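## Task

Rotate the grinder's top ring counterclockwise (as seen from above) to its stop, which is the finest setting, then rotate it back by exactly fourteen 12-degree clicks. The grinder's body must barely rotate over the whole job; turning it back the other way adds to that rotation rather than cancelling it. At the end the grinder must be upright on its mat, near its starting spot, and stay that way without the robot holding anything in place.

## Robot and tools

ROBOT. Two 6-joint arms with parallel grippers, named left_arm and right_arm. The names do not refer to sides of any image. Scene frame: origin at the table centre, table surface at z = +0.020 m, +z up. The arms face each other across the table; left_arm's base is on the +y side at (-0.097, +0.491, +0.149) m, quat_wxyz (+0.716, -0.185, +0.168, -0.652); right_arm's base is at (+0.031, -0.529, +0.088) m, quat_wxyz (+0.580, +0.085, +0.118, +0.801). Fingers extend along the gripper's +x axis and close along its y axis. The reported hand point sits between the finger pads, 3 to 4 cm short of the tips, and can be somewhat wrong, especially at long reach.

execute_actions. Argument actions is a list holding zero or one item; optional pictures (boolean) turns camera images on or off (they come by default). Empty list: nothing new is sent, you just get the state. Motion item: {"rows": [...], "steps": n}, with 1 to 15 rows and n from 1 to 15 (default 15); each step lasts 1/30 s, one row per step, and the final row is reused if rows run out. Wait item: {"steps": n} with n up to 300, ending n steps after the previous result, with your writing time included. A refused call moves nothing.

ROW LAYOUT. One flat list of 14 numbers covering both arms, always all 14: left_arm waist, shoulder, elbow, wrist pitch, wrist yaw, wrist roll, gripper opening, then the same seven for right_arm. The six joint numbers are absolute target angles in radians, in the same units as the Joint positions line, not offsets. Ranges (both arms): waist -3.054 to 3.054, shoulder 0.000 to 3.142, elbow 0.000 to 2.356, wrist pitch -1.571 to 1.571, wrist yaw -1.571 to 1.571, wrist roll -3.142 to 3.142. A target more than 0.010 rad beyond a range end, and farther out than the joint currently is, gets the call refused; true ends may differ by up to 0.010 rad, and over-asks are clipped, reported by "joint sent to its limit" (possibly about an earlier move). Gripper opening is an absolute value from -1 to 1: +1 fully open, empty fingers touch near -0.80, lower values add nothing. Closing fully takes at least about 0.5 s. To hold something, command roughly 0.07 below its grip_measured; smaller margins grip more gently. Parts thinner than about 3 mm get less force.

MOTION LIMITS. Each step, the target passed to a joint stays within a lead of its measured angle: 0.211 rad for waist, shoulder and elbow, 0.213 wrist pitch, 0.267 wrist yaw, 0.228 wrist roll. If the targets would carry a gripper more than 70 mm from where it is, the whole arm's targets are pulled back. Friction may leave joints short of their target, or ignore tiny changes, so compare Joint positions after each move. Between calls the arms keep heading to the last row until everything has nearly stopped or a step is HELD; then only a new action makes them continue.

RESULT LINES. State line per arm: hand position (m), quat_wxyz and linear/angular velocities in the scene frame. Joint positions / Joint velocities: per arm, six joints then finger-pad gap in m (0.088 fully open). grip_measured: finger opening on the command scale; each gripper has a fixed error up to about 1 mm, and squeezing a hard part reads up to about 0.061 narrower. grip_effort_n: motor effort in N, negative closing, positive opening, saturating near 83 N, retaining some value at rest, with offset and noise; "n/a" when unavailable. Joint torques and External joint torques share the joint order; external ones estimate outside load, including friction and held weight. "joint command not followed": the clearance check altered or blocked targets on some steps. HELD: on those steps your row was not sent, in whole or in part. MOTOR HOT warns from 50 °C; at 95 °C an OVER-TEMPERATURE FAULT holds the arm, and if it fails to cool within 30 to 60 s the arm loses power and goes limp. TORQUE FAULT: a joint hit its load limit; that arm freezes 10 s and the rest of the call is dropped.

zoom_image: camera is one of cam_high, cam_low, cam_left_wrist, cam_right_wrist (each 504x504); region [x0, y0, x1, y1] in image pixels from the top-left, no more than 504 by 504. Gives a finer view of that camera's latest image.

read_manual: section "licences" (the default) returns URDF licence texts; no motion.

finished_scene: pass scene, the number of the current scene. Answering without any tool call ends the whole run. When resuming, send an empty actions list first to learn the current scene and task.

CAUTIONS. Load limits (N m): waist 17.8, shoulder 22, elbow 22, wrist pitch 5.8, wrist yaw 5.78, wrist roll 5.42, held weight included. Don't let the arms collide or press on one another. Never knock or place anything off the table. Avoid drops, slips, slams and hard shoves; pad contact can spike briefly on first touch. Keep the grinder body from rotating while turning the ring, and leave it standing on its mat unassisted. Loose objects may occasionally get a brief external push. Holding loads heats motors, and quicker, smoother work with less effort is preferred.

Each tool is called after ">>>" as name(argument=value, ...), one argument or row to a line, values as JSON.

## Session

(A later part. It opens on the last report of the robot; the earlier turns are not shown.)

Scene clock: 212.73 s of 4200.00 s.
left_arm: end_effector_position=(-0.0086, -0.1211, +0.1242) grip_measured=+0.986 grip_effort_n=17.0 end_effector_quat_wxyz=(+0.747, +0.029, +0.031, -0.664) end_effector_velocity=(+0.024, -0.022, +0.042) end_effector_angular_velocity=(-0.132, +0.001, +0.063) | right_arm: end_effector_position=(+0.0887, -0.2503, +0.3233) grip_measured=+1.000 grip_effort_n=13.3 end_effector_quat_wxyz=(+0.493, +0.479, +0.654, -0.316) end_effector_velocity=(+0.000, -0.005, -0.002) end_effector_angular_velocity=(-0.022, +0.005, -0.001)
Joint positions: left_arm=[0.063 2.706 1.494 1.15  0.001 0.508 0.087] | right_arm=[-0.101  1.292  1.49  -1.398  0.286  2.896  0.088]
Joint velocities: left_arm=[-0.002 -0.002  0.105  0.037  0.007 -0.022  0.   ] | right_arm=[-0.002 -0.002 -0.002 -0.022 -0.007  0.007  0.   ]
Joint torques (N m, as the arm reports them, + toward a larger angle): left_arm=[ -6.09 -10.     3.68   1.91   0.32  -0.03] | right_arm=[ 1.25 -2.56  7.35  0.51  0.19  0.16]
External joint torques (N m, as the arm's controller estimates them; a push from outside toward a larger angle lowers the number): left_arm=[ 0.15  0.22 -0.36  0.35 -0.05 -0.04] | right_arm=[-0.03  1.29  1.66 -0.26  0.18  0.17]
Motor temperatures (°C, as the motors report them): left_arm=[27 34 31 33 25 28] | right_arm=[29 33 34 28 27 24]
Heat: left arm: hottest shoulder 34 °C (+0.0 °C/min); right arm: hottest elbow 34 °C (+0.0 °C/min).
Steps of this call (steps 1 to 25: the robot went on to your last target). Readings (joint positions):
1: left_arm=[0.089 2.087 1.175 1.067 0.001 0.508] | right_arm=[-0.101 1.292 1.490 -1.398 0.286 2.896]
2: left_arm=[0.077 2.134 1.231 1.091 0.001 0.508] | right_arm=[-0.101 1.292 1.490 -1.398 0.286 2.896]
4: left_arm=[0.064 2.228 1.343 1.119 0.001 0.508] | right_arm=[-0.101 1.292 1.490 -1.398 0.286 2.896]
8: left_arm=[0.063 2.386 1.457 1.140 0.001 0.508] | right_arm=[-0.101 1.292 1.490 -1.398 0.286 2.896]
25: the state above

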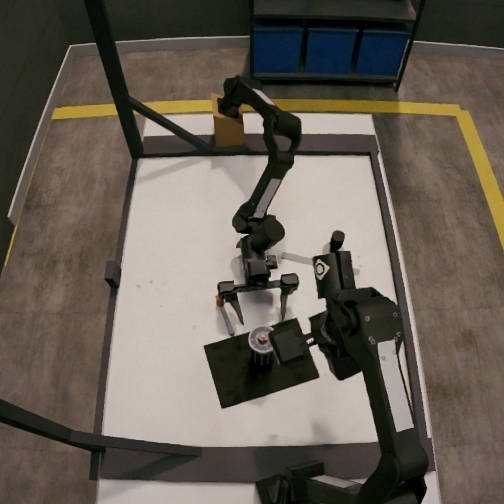

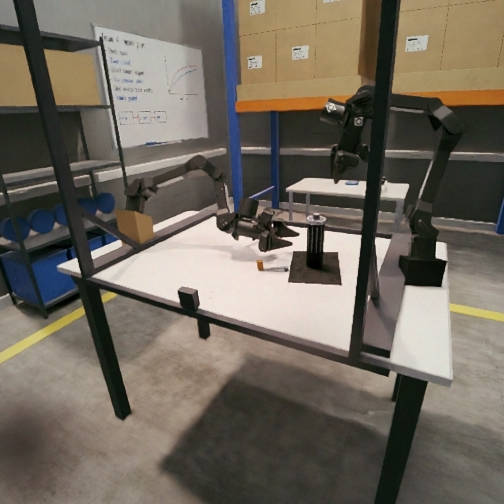

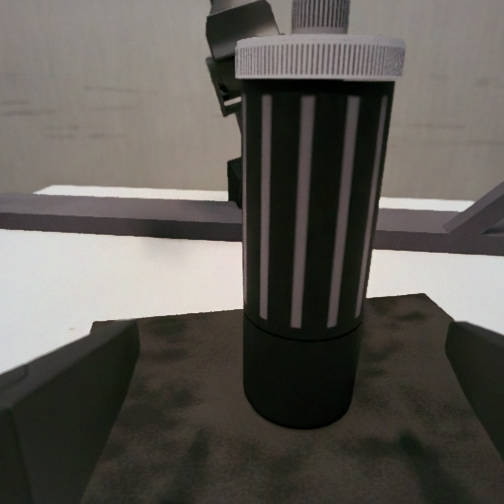

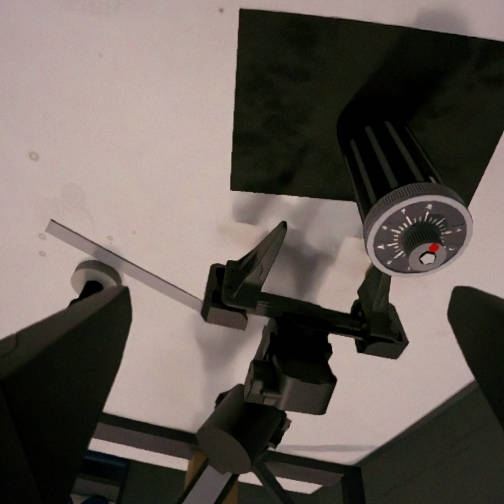

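>>> execute_actions(
  actions=[
    {"rows":[[0.06,2.76,1.6,1.1,0,0.506,1,-0.1,1.3,1.5,-1.4,0.29,2.9,1],[0.06,2.76,1.6,1.1,0,0.506,1,-0.1,1.3,1.5,-1.4,0.29,2.9,1],[0.058,2.8,1.7,1.04,0,0.506,1,-0.1,1.3,1.5,-1.4,0.29,2.9,1],[0.058,2.8,1.7,1.04,0,0.506,1,-0.1,1.3,1.5,-1.4,0.29,2.9,1],[0.058,2.849,1.795,0.984,0,0.506,1,-0.1,1.3,1.5,-1.4,0.29,2.9,1],[0.058,2.849,1.795,0.984,0,0.506,1,-0.1,1.3,1.5,-1.4,0.29,2.9,1],[0.057,2.89,1.89,0.93,0,0.506,1,-0.1,1.3,1.5,-1.4,0.29,2.9,1],[0.057,2.89,1.89,0.93,0,0.506,1,-0.1,1.3,1.5,-1.4,0.29,2.9,1],[0.057,2.93,1.98,0.88,0,0.506,1,-0.1,1.3,1.5,-1.4,0.29,2.9,1],[0.057,2.93,1.98,0.88,0,0.506,1,-0.1,1.3,1.5,-1.4,0.29,2.9,1],[0.056,2.97,2.08,0.825,0,0.506,1,-0.1,1.3,1.5,-1.4,0.29,2.9,1]],"steps":15},
  ],
)

Scene clock: 236.83 s of 4200.00 s.
left_arm: end_effector_position=(-0.0000, -0.1968, +0.1240) grip_measured=+0.986 grip_effort_n=17.0 end_effector_quat_wxyz=(+0.748, +0.024, +0.025, -0.663) end_effector_velocity=(+0.008, -0.046, +0.006) end_effector_angular_velocity=(-0.004, +0.005, +0.019) | right_arm: end_effector_position=(+0.0887, -0.2503, +0.3233) grip_measured=+1.000 grip_effort_n=13.3 end_effector_quat_wxyz=(+0.493, +0.479, +0.654, -0.316) end_effector_velocity=(+0.000, -0.005, -0.002) end_effector_angular_velocity=(-0.022, +0.005, -0.001)
Joint positions: left_arm=[0.058 2.931 2.032 0.851 0.001 0.508 0.087] | right_arm=[-0.101  1.292  1.49  -1.398  0.286  2.896  0.088]
Joint velocities: left_arm=[-0.007  0.168  0.408 -0.227 -0.022 -0.007 -0.001] | right_arm=[-0.002 -0.002 -0.002 -0.022 -0.007  0.007  0.   ]
Joint torques (N m, as the arm reports them, + toward a larger angle): left_arm=[ -7.16 -10.53   5.2    1.79   0.31  -0.04] | right_arm=[ 1.31 -2.58  7.35  0.53  0.17  0.12]
External joint torques (N m, as the arm's controller estimates them; a push from outside toward a larger angle lowers the number): left_arm=[-0.27  1.32 -0.1   0.19 -0.04 -0.05] | right_arm=[ 0.04  1.29  1.66 -0.25  0.16  0.12]
Motor temperatures (°C, as the motors report them): left_arm=[30 36 31 34 25 28] | right_arm=[29 33 34 28 27 24]
Heat: left arm: hottest shoulder 36 °C (+3.0 °C/min); right arm: hottest elbow 34 °C (+0.0 °C/min).
Steps of this call (steps 1 to 30: the robot went on to your last target; steps 31 to 90: nothing new was sent; then 20.60 s passed at rest; steps 91 to 105: all 15 steps of this action). Readings (joint positions):
91: left_arm=[0.063 2.711 1.512 1.144 0.001 0.508] | right_arm=[-0.101 1.292 1.490 -1.398 0.286 2.896]
92: left_arm=[0.063 2.720 1.536 1.128 0.001 0.508] | right_arm=[-0.101 1.292 1.490 -1.398 0.286 2.896]
94: left_arm=[0.063 2.747 1.604 1.090 0.001 0.508] | right_arm=[-0.101 1.292 1.490 -1.398 0.286 2.896]
98: left_arm=[0.061 2.820 1.780 0.993 0.001 0.508] | right_arm=[-0.101 1.292 1.490 -1.398 0.286 2.896]
105: the state above

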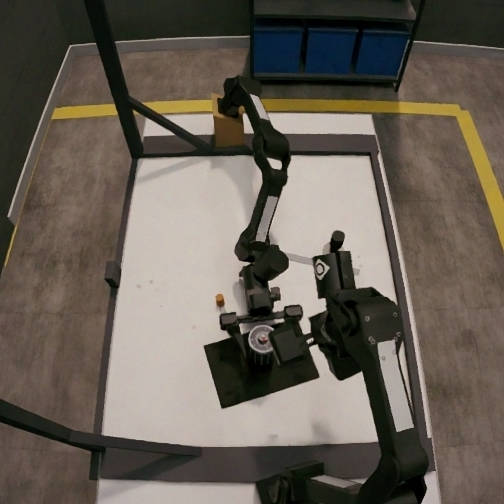

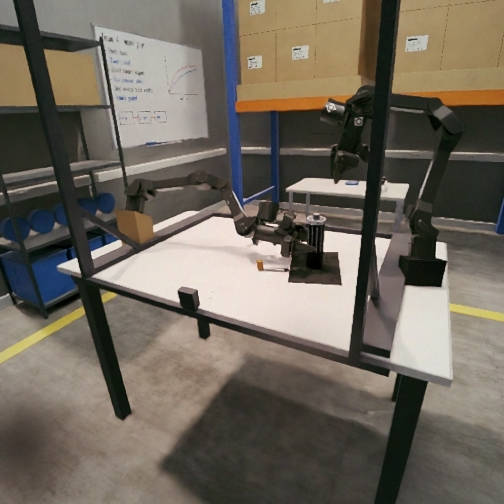

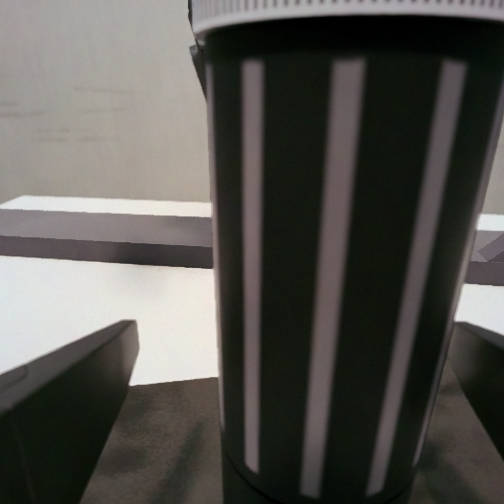

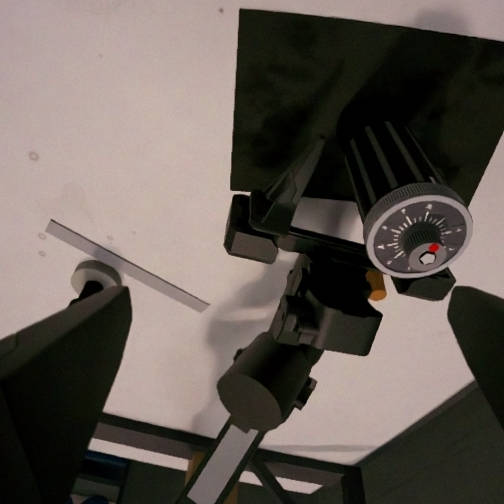

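>>> execute_actions(
  actions=[
    {"rows":[[0.04,2.975,2.09,0.82,0,0.506,1,-0.1,1.3,1.5,-1.4,0.29,2.9,1],[0.04,2.99,2.12,0.805,0,0.506,1,-0.1,1.3,1.5,-1.4,0.29,2.9,1],[0.04,3.0,2.14,0.79,0,0.506,1,-0.1,1.3,1.5,-1.4,0.29,2.9,1]],"steps":15},
  ],
)

Scene clock: 243.33 s of 4200.00 s.
left_arm: end_effector_position=(-0.0110, -0.2088, +0.1288) grip_measured=+0.986 grip_effort_n=17.0 end_effector_quat_wxyz=(+0.742, +0.023, +0.023, -0.670) end_effector_velocity=(+0.001, -0.001, +0.003) end_effector_angular_velocity=(-0.000, +0.007, +0.006) | right_arm: end_effector_position=(+0.0887, -0.2503, +0.3233) grip_measured=+1.000 grip_effort_n=13.7 end_effector_quat_wxyz=(+0.493, +0.479, +0.654, -0.316) end_effector_velocity=(+0.001, -0.006, -0.004) end_effector_angular_velocity=(-0.028, +0.003, -0.004)
Joint positions: left_arm=[0.039 2.977 2.131 0.793 0.001 0.508 0.087] | right_arm=[-0.101  1.292  1.49  -1.398  0.286  2.896  0.088]
Joint velocities: left_arm=[-0.002 -0.002  0.007 -0.007 -0.007 -0.007 -0.   ] | right_arm=[-0.007 -0.002 -0.007 -0.022 -0.007  0.007  0.   ]
Joint torques (N m, as the arm reports them, + toward a larger angle): left_arm=[ -7.03 -10.6    5.49   1.77   0.33  -0.03] | right_arm=[ 1.31 -2.49  7.28  0.5   0.18  0.1 ]
External joint torques (N m, as the arm's controller estimates them; a push from outside toward a larger angle lowers the number): left_arm=[ 0.    1.6  -0.07  0.16 -0.02 -0.04] | right_arm=[ 0.06  1.37  1.57 -0.29  0.16  0.1 ]
Motor temperatures (°C, as the motors report them): left_arm=[31 36 32 33 25 28] | right_arm=[29 33 34 28 27 24]
Heat: left arm: hottest shoulder 36 °C (+3.0 °C/min); right arm: hottest elbow 34 °C (+0.0 °C/min).
Steps of this call (steps 1 to 30: the robot went on to your last target; steps 31 to 90: nothing new was sent; then 3.00 s passed at rest; steps 91 to 105: all 15 steps of this action). Readings (joint positions):
91: left_arm=[0.057 2.948 2.074 0.827 0.001 0.508] | right_arm=[-0.101 1.292 1.490 -1.398 0.286 2.896]
92: left_arm=[0.056 2.952 2.082 0.823 0.001 0.508] | right_arm=[-0.101 1.292 1.490 -1.398 0.286 2.896]
94: left_arm=[0.051 2.963 2.107 0.809 0.001 0.508] | right_arm=[-0.101 1.292 1.490 -1.398 0.286 2.896]
98: left_arm=[0.041 2.973 2.126 0.797 0.001 0.508] | right_arm=[-0.101 1.292 1.490 -1.398 0.286 2.896]
105: the state above

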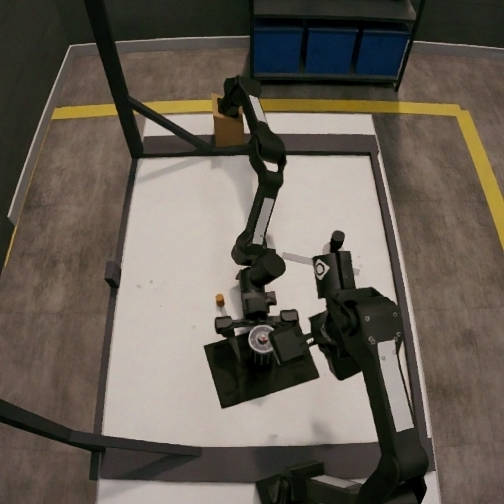

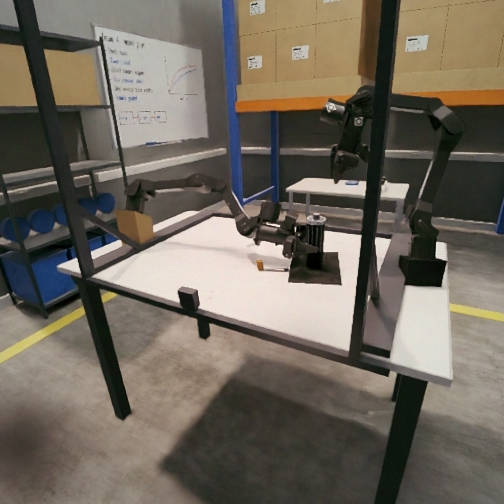

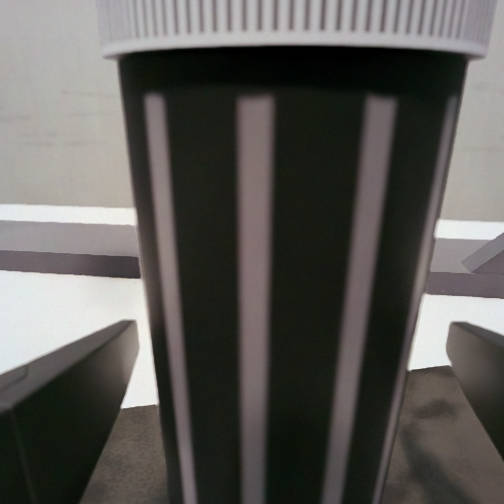

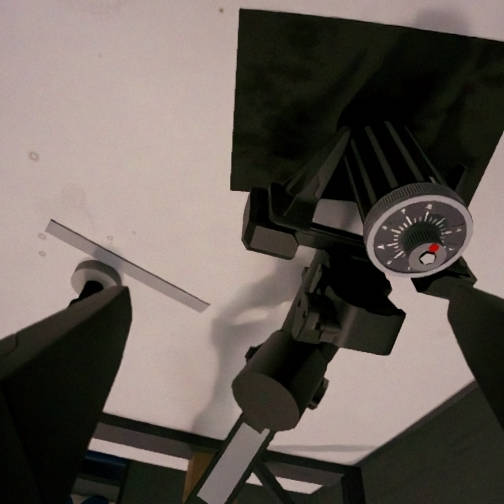

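>>> execute_actions(
  actions=[
    {"rows":[[0.05,3.0,2.14,0.79,0,0.506,0.8,-0.1,1.3,1.5,-1.4,0.29,2.9,1],[0.05,3.0,2.14,0.79,0,0.506,0.65,-0.1,1.3,1.5,-1.4,0.29,2.9,1],[0.05,3.0,2.14,0.79,0,0.506,0.5,-0.1,1.3,1.5,-1.4,0.29,2.9,1],[0.05,3.0,2.14,0.79,0,0.506,0.42,-0.1,1.3,1.5,-1.4,0.29,2.9,1],[0.05,3.0,2.14,0.79,0,0.506,0.36,-0.1,1.3,1.5,-1.4,0.29,2.9,1],[0.05,3.0,2.14,0.79,0,0.506,0.36,-0.1,1.3,1.5,-1.4,0.29,2.9,1],[0.05,3.0,2.14,0.79,0,0.506,0.32,-0.1,1.3,1.5,-1.4,0.29,2.9,1],[0.05,3.0,2.14,0.79,0,0.506,0.32,-0.1,1.3,1.5,-1.4,0.29,2.9,1],[0.05,3.0,2.14,0.79,0,0.506,0.29,-0.1,1.3,1.5,-1.4,0.29,2.9,1],[0.05,3.0,2.14,0.79,0,0.506,0.29,-0.1,1.3,1.5,-1.4,0.29,2.9,1],[0.05,3.0,2.14,0.79,0,0.506,0.26,-0.1,1.3,1.5,-1.4,0.29,2.9,1]],"steps":15},
  ],
)

Scene clock: 251.17 s of 4200.00 s.
left_arm: end_effector_position=(-0.0054, -0.2082, +0.1262) grip_measured=+0.292 grip_effort_n=-72.8 end_effector_quat_wxyz=(+0.744, +0.024, +0.024, -0.667) end_effector_velocity=(+0.001, +0.000, +0.002) end_effector_angular_velocity=(-0.005, +0.006, +0.008) | right_arm: end_effector_position=(+0.0887, -0.2503, +0.3233) grip_measured=+1.000 grip_effort_n=13.7 end_effector_quat_wxyz=(+0.493, +0.479, +0.654, -0.316) end_effector_velocity=(-0.002, -0.003, -0.002) end_effector_angular_velocity=(-0.011, +0.002, +0.015)
Joint positions: left_arm=[0.048 2.977 2.133 0.792 0.002 0.508 0.053] | right_arm=[-0.101  1.292  1.49  -1.398  0.286  2.896  0.088]
Joint velocities: left_arm=[-0.002 -0.002 -0.002  0.007 -0.007 -0.007 -0.007] | right_arm=[ 0.002 -0.002 -0.007 -0.007 -0.007 -0.007  0.   ]
Joint torques (N m, as the arm reports them, + toward a larger angle): left_arm=[ -7.03 -10.67   5.37   1.8    0.32  -0.04] | right_arm=[ 1.26 -2.57  7.36  0.51  0.16  0.1 ]
External joint torques (N m, as the arm's controller estimates them; a push from outside toward a larger angle lowers the number): left_arm=[ 0.    1.48 -0.15  0.18 -0.03 -0.05] | right_arm=[-0.04  1.32  1.66 -0.27  0.16  0.1 ]
Motor temperatures (°C, as the motors report them): left_arm=[32 37 32 33 25 28] | right_arm=[29 32 34 28 27 24]
Heat: left arm: hottest shoulder 37 °C (+4.1 °C/min); right arm: hottest elbow 34 °C (+0.0 °C/min).
Steps of this call (steps 1 to 15: the robot went on to your last target; steps 16 to 90: nothing new was sent; then 4.33 s passed at rest; steps 91 to 105: all 15 steps of this action). Readings (joint positions):
91: left_arm=[0.039 2.977 2.132 0.793 0.001 0.508] | right_arm=[-0.101 1.292 1.490 -1.398 0.286 2.896]
92: left_arm=[0.040 2.977 2.132 0.793 0.001 0.508] | right_arm=[-0.101 1.292 1.490 -1.398 0.286 2.896]
94: left_arm=[0.042 2.977 2.132 0.793 0.001 0.508] | right_arm=[-0.101 1.292 1.490 -1.398 0.286 2.896]
98: left_arm=[0.046 2.977 2.132 0.793 0.001 0.508] | right_arm=[-0.101 1.292 1.490 -1.398 0.286 2.896]
105: the state above

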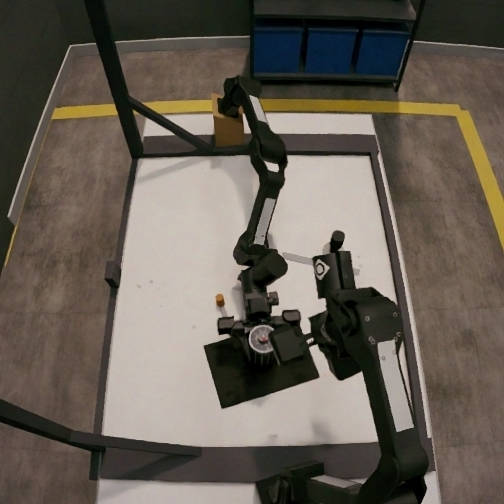

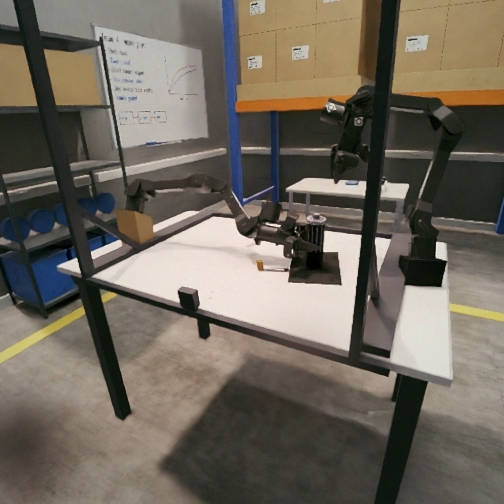

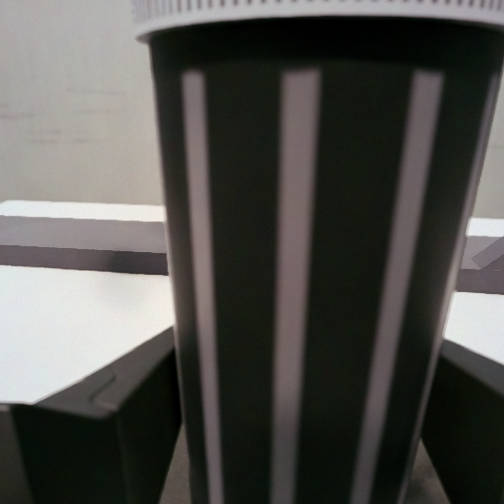

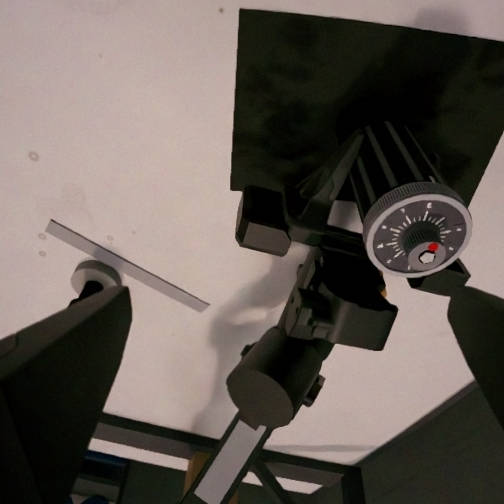

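>>> execute_actions(
  actions=[
    {"rows":[[0.05,3.0,2.14,0.79,0,0.506,0.24,-0.07,1.35,1.6,-1.45,0.29,2.9,1],[0.05,3.0,2.14,0.79,0,0.506,0.21,-0.03,1.4,1.65,-1.5,0.29,2.9,1],[0.05,3.0,2.14,0.79,0,0.506,0.18,0.01,1.45,1.7,-1.53,0.29,2.9,1],[0.05,3.0,2.14,0.79,0,0.506,0.18,0.05,1.5,1.724,-1.55,0.29,2.9,1],[0.05,3.0,2.14,0.79,0,0.506,0.18,0.09,1.55,1.724,-1.565,0.29,2.9,1],[0.05,3.0,2.14,0.79,0,0.506,0.18,0.115,1.6,1.724,-1.565,0.29,2.9,1],[0.05,3.0,2.14,0.79,0,0.506,0.18,0.115,1.65,1.724,-1.565,0.29,2.9,1],[0.05,3.0,2.14,0.79,0,0.506,0.18,0.115,1.7,1.724,-1.565,0.29,2.9,1],[0.05,3.0,2.14,0.79,0,0.506,0.18,0.115,1.75,1.724,-1.565,0.29,2.9,1]],"steps":15},
  ],
)

Scene clock: 261.60 s of 4200.00 s.
left_arm: end_effector_position=(-0.0054, -0.2082, +0.1262) grip_measured=+0.287 grip_effort_n=-83.5 end_effector_quat_wxyz=(+0.744, +0.024, +0.024, -0.667) end_effector_velocity=(-0.003, +0.000, -0.003) end_effector_angular_velocity=(+0.022, -0.005, -0.007) | right_arm: end_effector_position=(-0.0024, -0.2123, +0.2811) grip_measured=+1.000 grip_effort_n=13.3 end_effector_quat_wxyz=(+0.633, +0.310, +0.642, -0.303) end_effector_velocity=(-0.000, -0.017, +0.002) end_effector_angular_velocity=(-0.067, -0.024, +0.052)
Joint positions: left_arm=[0.048 2.977 2.133 0.792 0.002 0.508 0.053] | right_arm=[ 0.112  1.744  1.715 -1.559  0.29   2.896  0.088]
Joint velocities: left_arm=[-0.002 -0.002 -0.002 -0.022 -0.007  0.007  0.   ] | right_arm=[ 0.022  0.002  0.002 -0.081 -0.007 -0.007  0.   ]
Joint torques (N m, as the arm reports them, + toward a larger angle): left_arm=[ -6.95 -10.61   5.35   1.82   0.31  -0.04] | right_arm=[ 1.86 -6.13  6.78 -0.13  0.    0.12]
External joint torques (N m, as the arm's controller estimates them; a push from outside toward a larger angle lowers the number): left_arm=[ 0.08  1.29 -0.04  0.26 -0.04 -0.05] | right_arm=[-0.27  2.11  0.25 -0.27 -0.08  0.12]
Motor temperatures (°C, as the motors report them): left_arm=[33 38 33 33 25 28] | right_arm=[29 32 34 28 27 24]
Heat: left arm: hottest shoulder 38 °C (+5.0 °C/min); right arm: hottest elbow 34 °C (+0.0 °C/min).
Steps of this call (steps 1 to 15: the robot went on to your last target; steps 16 to 90: nothing new was sent; then 6.93 s passed at rest; steps 91 to 105: all 15 steps of this action). Readings (joint positions):
91: left_arm=[0.048 2.977 2.133 0.792 0.002 0.508] | right_arm=[-0.099 1.299 1.502 -1.412 0.287 2.896]
92: left_arm=[0.048 2.977 2.133 0.792 0.002 0.508] | right_arm=[-0.088 1.319 1.532 -1.438 0.289 2.896]
94: left_arm=[0.048 2.977 2.133 0.792 0.002 0.508] | right_arm=[-0.040 1.379 1.617 -1.480 0.290 2.896]
98: left_arm=[0.048 2.977 2.133 0.792 0.002 0.508] | right_arm=[0.075 1.541 1.708 -1.539 0.290 2.896]
105: the state above

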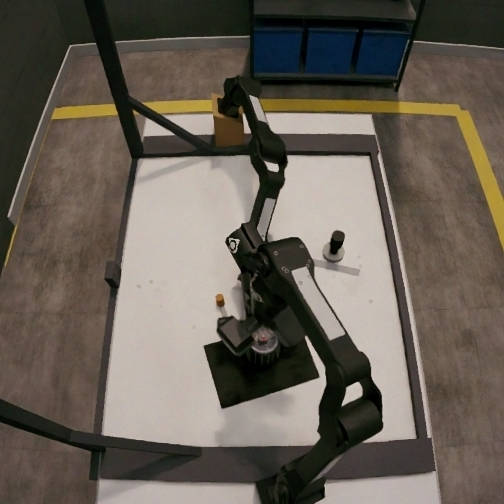

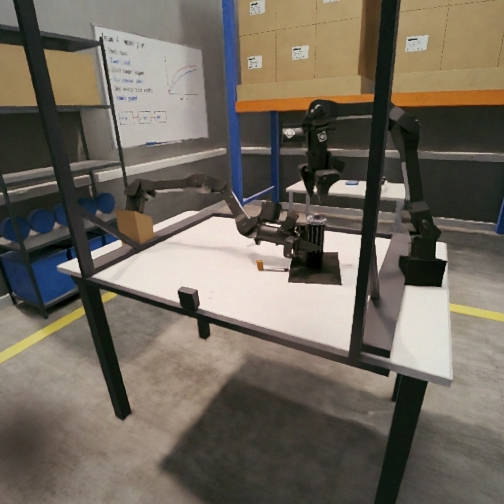

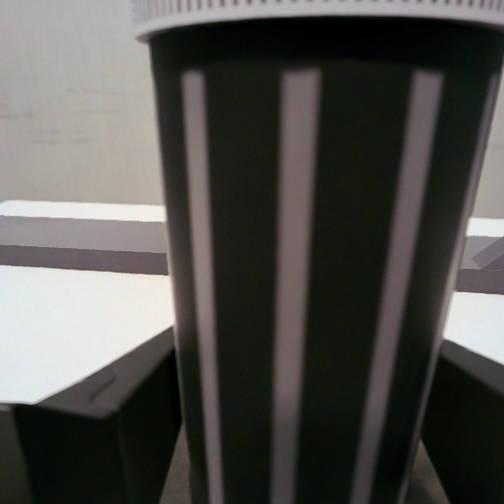

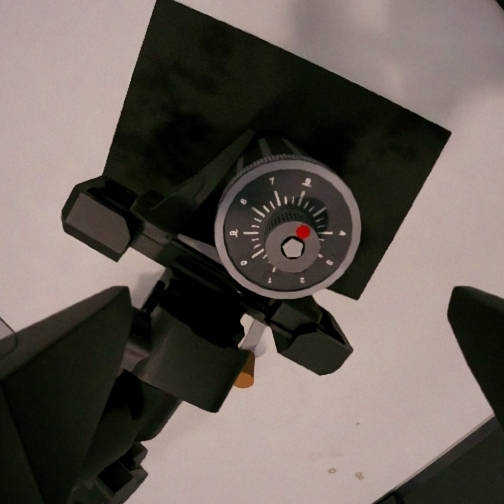

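>>> execute_actions(
  actions=[
    {"rows":[[0.05,3.0,2.14,0.79,0,0.506,0.18,0.1,1.74,1.66,-1.5,0.291,2.9,1],[0.05,3.0,2.14,0.79,0,0.506,0.18,0.1,1.74,1.66,-1.5,0.291,2.9,1],[0.05,3.0,2.14,0.79,0,0.506,0.18,0.085,1.73,1.57,-1.42,0.291,2.9,1],[0.05,3.0,2.14,0.79,0,0.506,0.18,0.085,1.73,1.57,-1.42,0.291,2.9,1],[0.05,3.0,2.14,0.79,0,0.506,0.18,0.062,1.72,1.475,-1.339,0.291,2.9,1]],"steps":15},
  ],
)

Scene clock: 275.80 s of 4200.00 s.
left_arm: end_effector_position=(-0.0054, -0.2082, +0.1262) grip_measured=+0.287 grip_effort_n=-83.5 end_effector_quat_wxyz=(+0.744, +0.024, +0.024, -0.667) end_effector_velocity=(-0.006, -0.000, -0.002) end_effector_angular_velocity=(+0.018, +0.010, -0.010) | right_arm: end_effector_position=(-0.0041, -0.2101, +0.2293) grip_measured=+1.000 grip_effort_n=13.3 end_effector_quat_wxyz=(+0.625, +0.325, +0.634, -0.319) end_effector_velocity=(-0.002, -0.005, -0.013) end_effector_angular_velocity=(-0.019, +0.000, +0.010)
Joint positions: left_arm=[0.048 2.977 2.133 0.792 0.002 0.508 0.053] | right_arm=[ 0.066  1.726  1.495 -1.345  0.29   2.897  0.088]
Joint velocities: left_arm=[-0.007 -0.002 -0.002 -0.022 -0.007 -0.007 -0.   ] | right_arm=[-0.002 -0.002 -0.056  0.037 -0.007 -0.007  0.   ]
Joint torques (N m, as the arm reports them, + toward a larger angle): left_arm=[ -6.98 -10.57   5.38   1.81   0.31  -0.04] | right_arm=[ 1.69 -6.46  4.72  0.22  0.06  0.12]
External joint torques (N m, as the arm's controller estimates them; a push from outside toward a larger angle lowers the number): left_arm=[ 0.17  1.37 -0.03  0.24 -0.05 -0.05] | right_arm=[-0.53  0.2  -0.95 -0.04  0.03  0.12]
Motor temperatures (°C, as the motors report them): left_arm=[34 38 33 34 25 28] | right_arm=[30 33 33 28 27 24]
Heat: left arm: hottest shoulder 38 °C (+4.1 °C/min); right arm: hottest shoulder 33 °C (-1.0 °C/min).
Steps of this call (steps 1 to 15: the robot went on to your last target; steps 16 to 90: nothing new was sent; then 10.70 s passed at rest; steps 91 to 105: all 15 steps of this action). Readings (joint positions):
91: left_arm=[0.048 2.977 2.133 0.792 0.002 0.508] | right_arm=[0.113 1.742 1.714 -1.555 0.290 2.896]
92: left_arm=[0.048 2.977 2.133 0.792 0.002 0.508] | right_arm=[0.112 1.741 1.706 -1.538 0.290 2.896]
94: left_arm=[0.048 2.977 2.133 0.792 0.002 0.508] | right_arm=[0.104 1.734 1.661 -1.483 0.290 2.896]
98: left_arm=[0.048 2.977 2.133 0.792 0.002 0.508] | right_arm=[0.074 1.727 1.533 -1.383 0.290 2.897]
105: the state above

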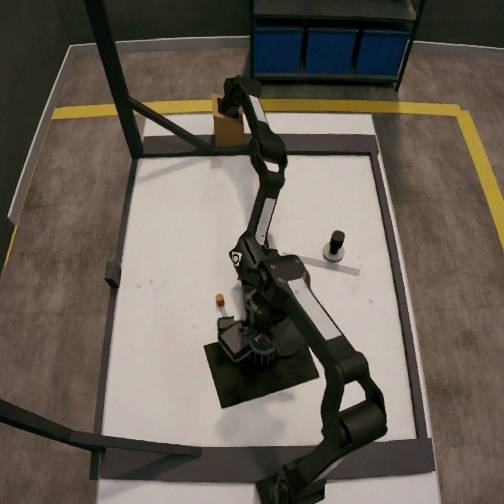

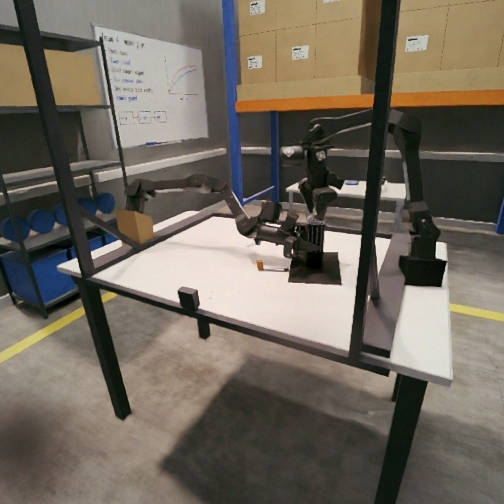

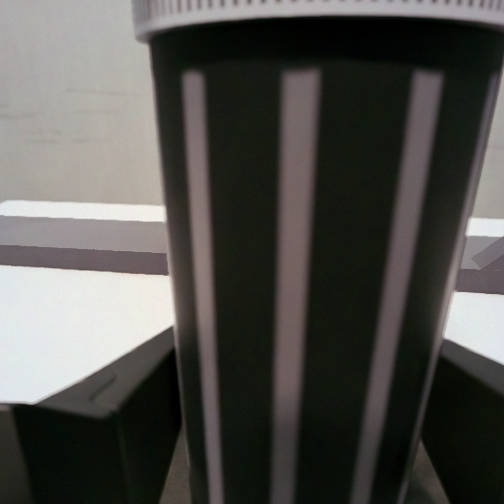

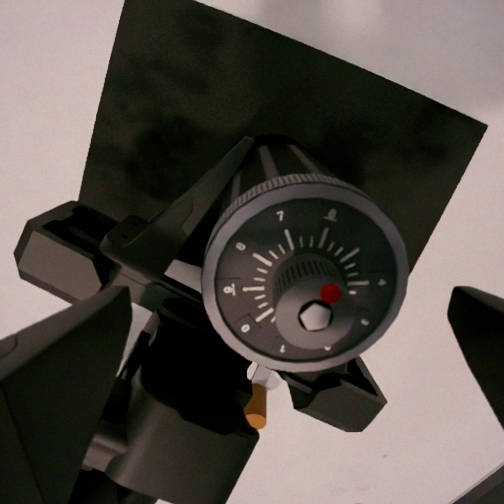

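>>> execute_actions(
  actions=[
    {"rows":[[0.05,3.0,2.14,0.79,0,0.506,0.18,0.064,1.70,1.46,-1.335,0.291,2.9,1],[0.05,3.0,2.14,0.79,0,0.506,0.18,0.064,1.70,1.46,-1.335,0.291,2.9,1],[0.05,3.0,2.14,0.79,0,0.506,0.18,0.064,1.68,1.435,-1.335,0.291,2.9,1]],"steps":12},
  ],
)

>>> execute_actions(
  actions=[
    {"rows":[[0.05,3.0,2.14,0.79,0,0.506,0.18,0.064,1.68,1.435,-1.335,0.291,2.2,1]],"steps":15},
  ],
)

Scene clock: 293.13 s of 4200.00 s.
left_arm: end_effector_position=(-0.0054, -0.2082, +0.1262) grip_measured=+0.287 grip_effort_n=-83.5 end_effector_quat_wxyz=(+0.744, +0.024, +0.024, -0.667) end_effector_velocity=(+0.001, +0.000, +0.002) end_effector_angular_velocity=(-0.003, -0.008, +0.007) | right_arm: end_effector_position=(-0.0006, -0.2184, +0.2294) grip_measured=+1.000 grip_effort_n=13.3 end_effector_quat_wxyz=(+0.624, +0.326, +0.635, -0.318) end_effector_velocity=(+0.003, -0.005, -0.004) end_effector_angular_velocity=(-0.018, -0.015, -0.003)
Joint positions: left_arm=[0.048 2.977 2.133 0.792 0.002 0.508 0.053] | right_arm=[ 0.065  1.687  1.452 -1.336  0.29   2.897  0.088]
Joint velocities: left_arm=[-0.002 -0.002 -0.002  0.007 -0.007  0.007 -0.   ] | right_arm=[-0.002 -0.002 -0.017 -0.007  0.007  0.007  0.   ]
Joint torques (N m, as the arm reports them, + toward a larger angle): left_arm=[ -6.97 -10.59   5.37   1.81   0.31  -0.05] | right_arm=[ 1.72 -6.6   4.36  0.22  0.05  0.09]
External joint torques (N m, as the arm's controller estimates them; a push from outside toward a larger angle lowers the number): left_arm=[ 0.09  1.6  -0.18  0.19 -0.05 -0.06] | right_arm=[-0.43 -0.22 -1.32 -0.05  0.03  0.09]
Motor temperatures (°C, as the motors report them): left_arm=[35 39 34 34 25 28] | right_arm=[30 35 32 28 27 24]
Heat: left arm: hottest shoulder 39 °C (+4.0 °C/min); right arm: hottest shoulder 35 °C (+1.0 °C/min).
Steps of this call (steps 1 to 15: the robot went on to your last target; steps 16 to 90: nothing new was sent; then 13.93 s passed at rest; steps 91 to 102: all 12 steps of this action). Readings (joint positions):
91: left_arm=[0.048 2.977 2.133 0.792 0.002 0.508] | right_arm=[0.065 1.723 1.488 -1.338 0.290 2.897]
92: left_arm=[0.048 2.977 2.133 0.792 0.002 0.508] | right_arm=[0.065 1.720 1.484 -1.337 0.290 2.897]
94: left_arm=[0.048 2.977 2.133 0.792 0.002 0.508] | right_arm=[0.065 1.707 1.469 -1.335 0.290 2.897]
98: left_arm=[0.048 2.977 2.133 0.792 0.002 0.508] | right_arm=[0.065 1.690 1.456 -1.336 0.290 2.897]
102: the state above

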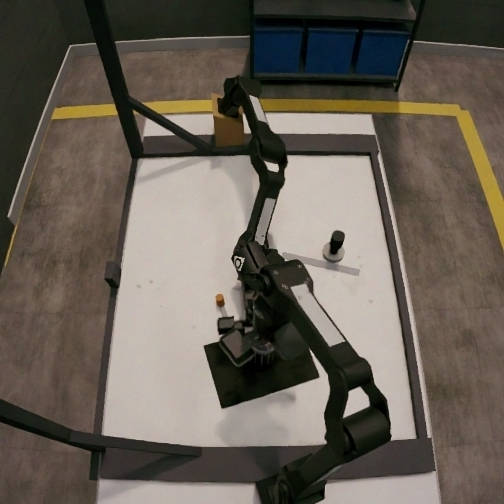

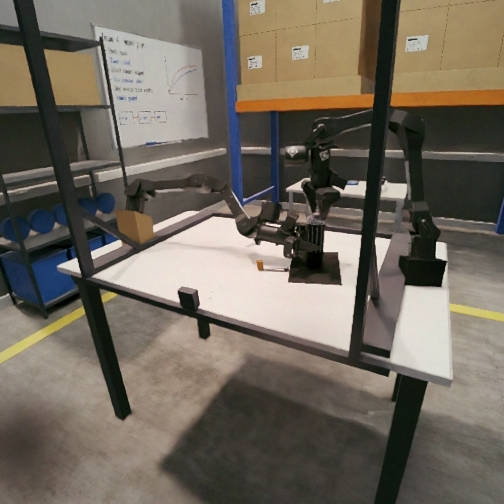

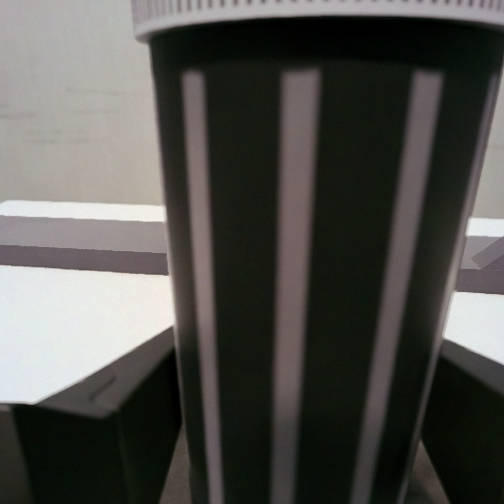

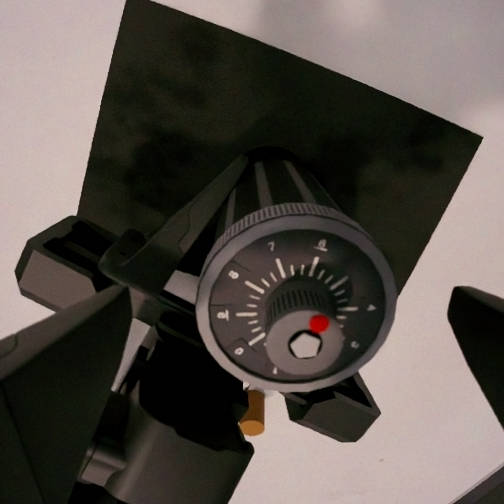

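Scene clock: 293.63 s of 4200.00 s.
left_arm: end_effector_position=(-0.0054, -0.2082, +0.1262) grip_measured=+0.287 grip_effort_n=-83.5 end_effector_quat_wxyz=(+0.744, +0.024, +0.024, -0.667) end_effector_velocity=(-0.001, -0.000, +0.003) end_effector_angular_velocity=(-0.013, +0.021, -0.004) | right_arm: end_effector_position=(-0.0006, -0.2188, +0.2290) grip_measured=+1.000 grip_effort_n=12.3 end_effector_quat_wxyz=(+0.697, +0.103, +0.704, -0.093) end_effector_velocity=(-0.001, -0.003, +0.000) end_effector_angular_velocity=(-0.006, +0.000, +0.276)
Joint positions: left_arm=[0.048 2.977 2.133 0.792 0.002 0.508 0.053] | right_arm=[ 0.065  1.687  1.451 -1.336  0.29   2.229  0.088]
Joint velocities: left_arm=[-0.002 -0.002 -0.002  0.007  0.007 -0.022  0.   ] | right_arm=[ 0.002 -0.002 -0.002 -0.007 -0.007 -0.271  0.   ]
Joint torques (N m, as the arm reports them, + toward a larger angle): left_arm=[ -6.99 -10.6    5.41   1.82   0.31  -0.04] | right_arm=[ 1.85 -6.29  4.44  0.24  0.05 -0.1 ]
External joint torques (N m, as the arm's controller estimates them; a push from outside toward a larger angle lowers the number): left_arm=[ 0.06  1.66 -0.17  0.19 -0.05 -0.05] | right_arm=[-0.32  0.1  -1.24 -0.05  0.   -0.09]
Motor temperatures (°C, as the motors report them): left_arm=[35 39 34 34 25 28] | right_arm=[30 35 32 28 27 24]
Heat: left arm: hottest shoulder 39 °C (+4.0 °C/min); right arm: hottest shoulder 35 °C (+1.0 °C/min).
Steps of this call (steps 1 to 15: all 15 steps of this action). Readings (joint positions):
1: left_arm=[0.048 2.977 2.133 0.792 0.002 0.508] | right_arm=[0.065 1.687 1.451 -1.336 0.290 2.855]
2: left_arm=[0.048 2.977 2.133 0.792 0.002 0.508] | right_arm=[0.065 1.687 1.451 -1.336 0.290 2.794]
4: left_arm=[0.048 2.977 2.133 0.792 0.002 0.508] | right_arm=[0.065 1.687 1.451 -1.336 0.290 2.677]
8: left_arm=[0.048 2.977 2.133 0.792 0.002 0.508] | right_arm=[0.065 1.687 1.451 -1.336 0.290 2.439]
15: the state above

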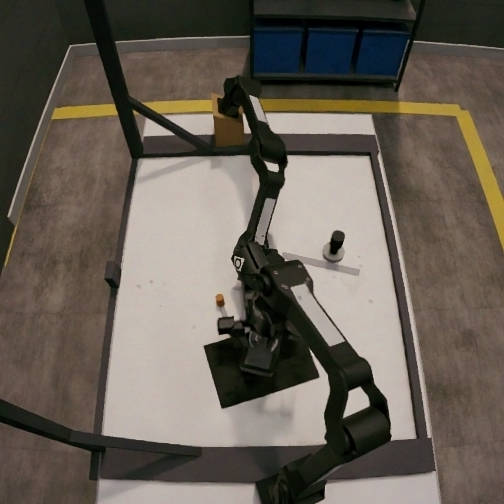

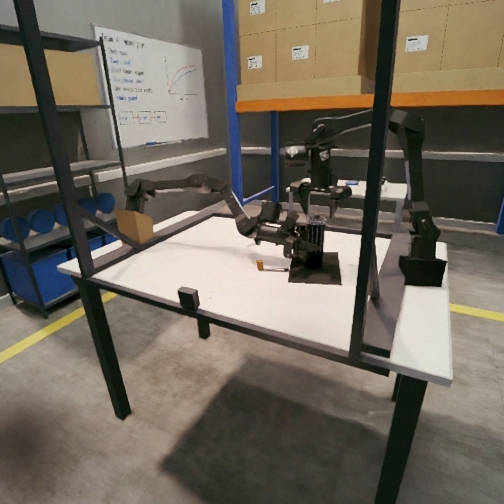

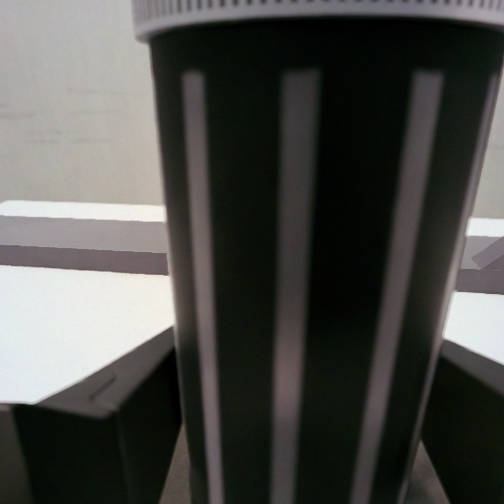

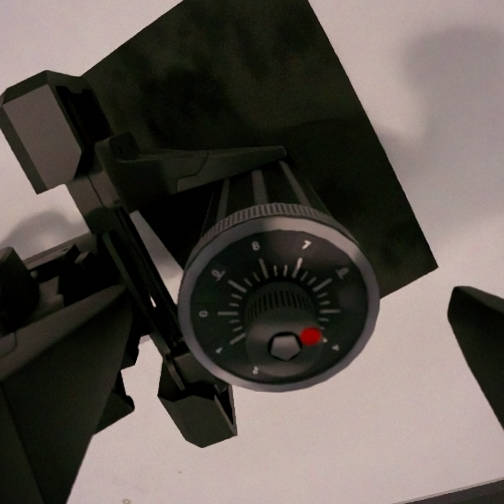

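>>> execute_actions(
  actions=[
    {"rows":[[0.05,3.0,2.14,0.79,0,0.506,0.18,0.086,1.712,1.48,-1.338,0.291,2.9,1],[0.05,3.0,2.14,0.79,0,0.506,0.18,0.086,1.712,1.48,-1.338,0.291,2.9,1],[0.05,3.0,2.14,0.79,0,0.506,0.18,0.086,1.712,1.48,-1.338,0.291,2.9,1],[0.05,3.0,2.14,0.79,0,0.506,0.18,0.086,1.712,1.48,-1.338,0.291,2.9,1],[0.05,3.0,2.14,0.79,0,0.506,0.18,0.086,1.712,1.48,-1.338,0.291,2.9,1],[0.05,3.0,2.14,0.79,0,0.506,0.18,0.086,1.712,1.48,-1.338,0.291,2.9,1],[0.05,3.0,2.14,0.79,0,0.506,0.18,0.086,1.712,1.48,-1.338,0.291,2.9,1],[0.05,3.0,2.14,0.79,0,0.506,0.18,0.086,1.712,1.48,-1.338,0.291,2.9,1],[0.05,3.0,2.14,0.79,0,0.506,0.18,0.086,1.712,1.48,-1.338,0.291,2.9,1],[0.05,3.0,2.14,0.79,0,0.506,0.18,0.086,1.712,1.48,-1.338,0.291,2.9,1],[0.05,3.0,2.14,0.79,0,0.506,0.18,0.086,1.712,1.48,-1.338,0.291,2.9,1],[0.05,3.0,2.14,0.79,0,0.506,0.18,0.075,1.715,1.43,-1.3,0.291,2.9,1],[0.05,3.0,2.14,0.79,0,0.506,0.18,0.062,1.718,1.385,-1.262,0.291,2.9,1]],"steps":15},
  ],
)

Scene clock: 318.10 s of 4200.00 s.
left_arm: end_effector_position=(-0.0054, -0.2082, +0.1262) grip_measured=+0.287 grip_effort_n=-83.5 end_effector_quat_wxyz=(+0.744, +0.024, +0.024, -0.667) end_effector_velocity=(+0.001, +0.000, -0.002) end_effector_angular_velocity=(+0.015, +0.008, +0.014) | right_arm: end_effector_position=(-0.0080, -0.2136, +0.2227) grip_measured=+1.000 grip_effort_n=11.4 end_effector_quat_wxyz=(+0.624, +0.321, +0.644, -0.304) end_effector_velocity=(+0.016, -0.034, -0.119) end_effector_angular_velocity=(-0.251, -0.068, -0.308)
Joint positions: left_arm=[0.048 2.977 2.133 0.792 0.002 0.508 0.053] | right_arm=[ 0.075  1.7    1.435 -1.29   0.29   2.871  0.088]
Joint velocities: left_arm=[-0.002 -0.002 -0.002 -0.007 -0.022 -0.007 -0.   ] | right_arm=[-0.125  0.066 -0.364  0.198 -0.022  0.256  0.   ]
Joint torques (N m, as the arm reports them, + toward a larger angle): left_arm=[ -6.95 -10.63   5.35   1.83   0.31  -0.04] | right_arm=[ 1.5  -4.6   3.98  0.31  0.05  0.11]
External joint torques (N m, as the arm's controller estimates them; a push from outside toward a larger angle lowers the number): left_arm=[-0.07  1.48 -0.15  0.22 -0.02 -0.05] | right_arm=[-0.7   1.44 -1.42  0.02  0.04  0.1 ]
Motor temperatures (°C, as the motors report them): left_arm=[36 40 34 34 25 28] | right_arm=[30 36 31 27 27 24]
Heat: left arm: hottest shoulder 40 °C (+3.0 °C/min); right arm: hottest shoulder 36 °C (+2.0 °C/min).
Steps of this call (steps 1 to 30: the robot went on to your last target; steps 31 to 90: nothing new was sent; then 20.97 s passed at rest; steps 91 to 105: all 15 steps of this action). Readings (joint positions):
91: left_arm=[0.048 2.977 2.133 0.792 0.002 0.508] | right_arm=[0.066 1.688 1.451 -1.336 0.290 2.249]
92: left_arm=[0.048 2.977 2.133 0.792 0.002 0.508] | right_arm=[0.070 1.689 1.453 -1.336 0.290 2.310]
94: left_arm=[0.048 2.977 2.133 0.792 0.002 0.508] | right_arm=[0.078 1.693 1.459 -1.336 0.290 2.426]
98: left_arm=[0.048 2.977 2.133 0.792 0.002 0.508] | right_arm=[0.084 1.698 1.466 -1.336 0.290 2.662]
105: the state above

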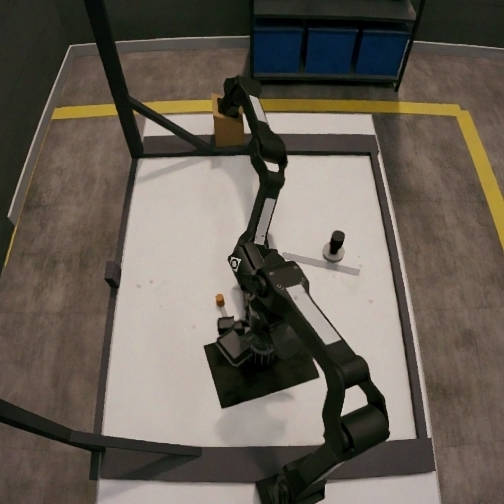

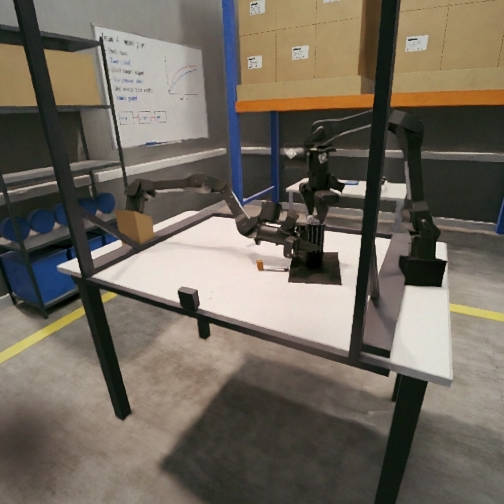

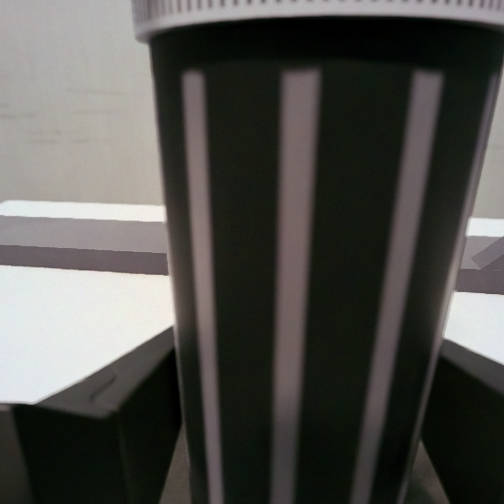

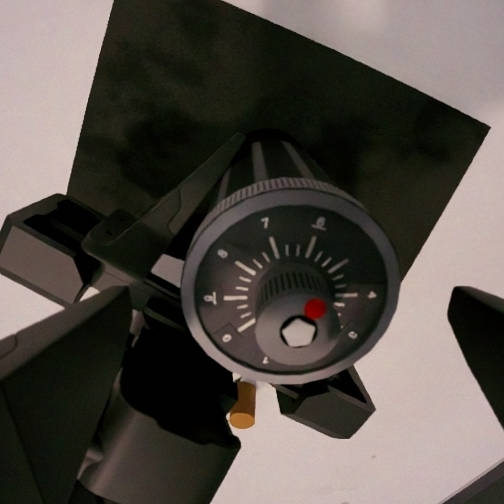

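>>> execute_actions(
  actions=[
    {"rows":[[0.05,3.0,2.14,0.79,0,0.506,0.18,0.058,1.722,1.37,-1.245,0.291,2.9,1],[0.05,3.0,2.14,0.79,0,0.506,0.18,0.058,1.722,1.37,-1.245,0.291,2.9,1],[0.05,3.0,2.14,0.79,0,0.506,0.18,0.051,1.726,1.345,-1.22,0.291,2.9,1],[0.05,3.0,2.14,0.79,0,0.506,0.18,0.051,1.726,1.345,-1.22,0.291,2.9,1],[0.05,3.0,2.14,0.79,0,0.506,0.18,0.043,1.73,1.316,-1.192,0.291,2.9,1]],"steps":15},
  ],
)

Scene clock: 323.70 s of 4200.00 s.
left_arm: end_effector_position=(-0.0054, -0.2082, +0.1262) grip_measured=+0.287 grip_effort_n=-83.5 end_effector_quat_wxyz=(+0.744, +0.024, +0.024, -0.667) end_effector_velocity=(-0.001, -0.001, -0.002) end_effector_angular_velocity=(+0.016, +0.009, -0.004) | right_arm: end_effector_position=(-0.0073, -0.2176, +0.1900) grip_measured=+1.000 grip_effort_n=11.4 end_effector_quat_wxyz=(+0.626, +0.327, +0.628, -0.327) end_effector_velocity=(+0.004, -0.002, -0.000) end_effector_angular_velocity=(-0.006, -0.010, +0.002)
Joint positions: left_arm=[0.048 2.977 2.133 0.792 0.002 0.508 0.053] | right_arm=[ 0.047  1.72   1.332 -1.195  0.29   2.896  0.088]
Joint velocities: left_arm=[-0.002 -0.002  0.002 -0.022 -0.007 -0.007 -0.   ] | right_arm=[-0.007 -0.007 -0.007 -0.007  0.007 -0.007  0.   ]
Joint torques (N m, as the arm reports them, + toward a larger angle): left_arm=[ -6.94 -10.58   5.37   1.83   0.32  -0.04] | right_arm=[ 1.57 -4.95  4.07  0.24  0.02  0.15]
External joint torques (N m, as the arm's controller estimates them; a push from outside toward a larger angle lowers the number): left_arm=[ 0.32  1.58 -0.16  0.22 -0.05 -0.05] | right_arm=[-0.62  1.68 -1.45  0.05  0.    0.15]
Motor temperatures (°C, as the motors report them): left_arm=[36 40 34 34 25 28] | right_arm=[30 36 31 27 27 24]
Heat: left arm: hottest shoulder 40 °C (+2.0 °C/min); right arm: hottest shoulder 36 °C (+2.0 °C/min).
Steps of this call (steps 1 to 30: the robot went on to your last target; steps 31 to 90: nothing new was sent; then 2.10 s passed at rest; steps 91 to 105: all 15 steps of this action). Readings (joint positions):
91: left_arm=[0.048 2.977 2.133 0.792 0.002 0.508] | right_arm=[0.065 1.710 1.398 -1.260 0.290 2.896]
92: left_arm=[0.048 2.977 2.133 0.792 0.002 0.508] | right_arm=[0.064 1.710 1.395 -1.256 0.290 2.896]
94: left_arm=[0.048 2.977 2.133 0.792 0.002 0.508] | right_arm=[0.061 1.710 1.382 -1.240 0.290 2.896]
98: left_arm=[0.048 2.977 2.133 0.792 0.002 0.508] | right_arm=[0.049 1.716 1.344 -1.208 0.290 2.896]
105: the state above

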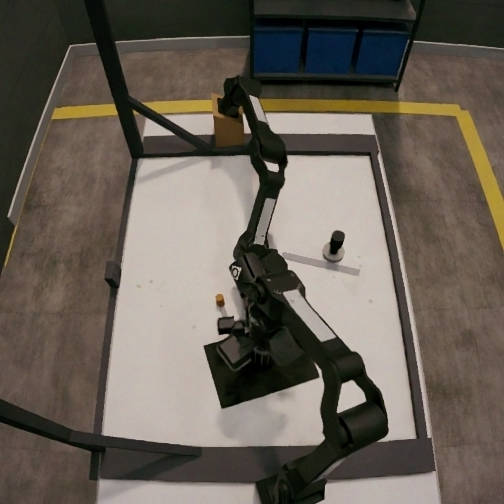

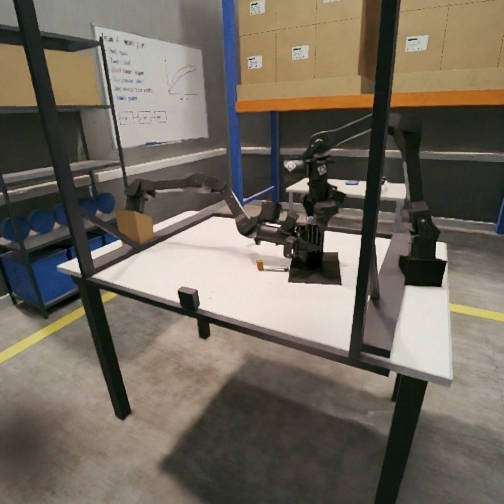

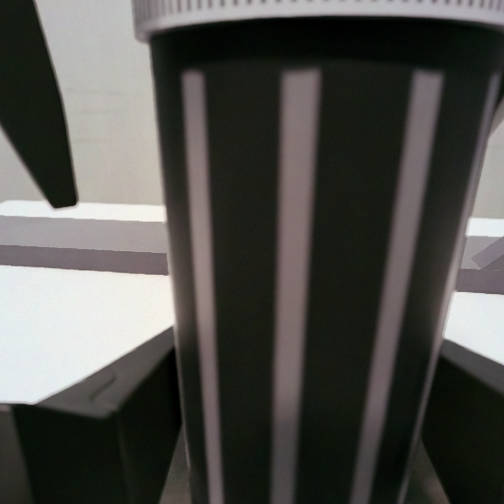

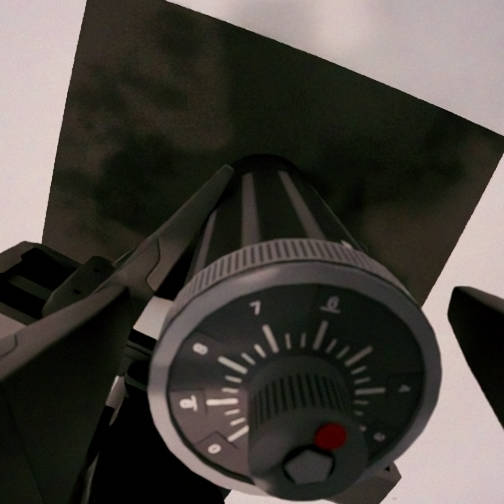

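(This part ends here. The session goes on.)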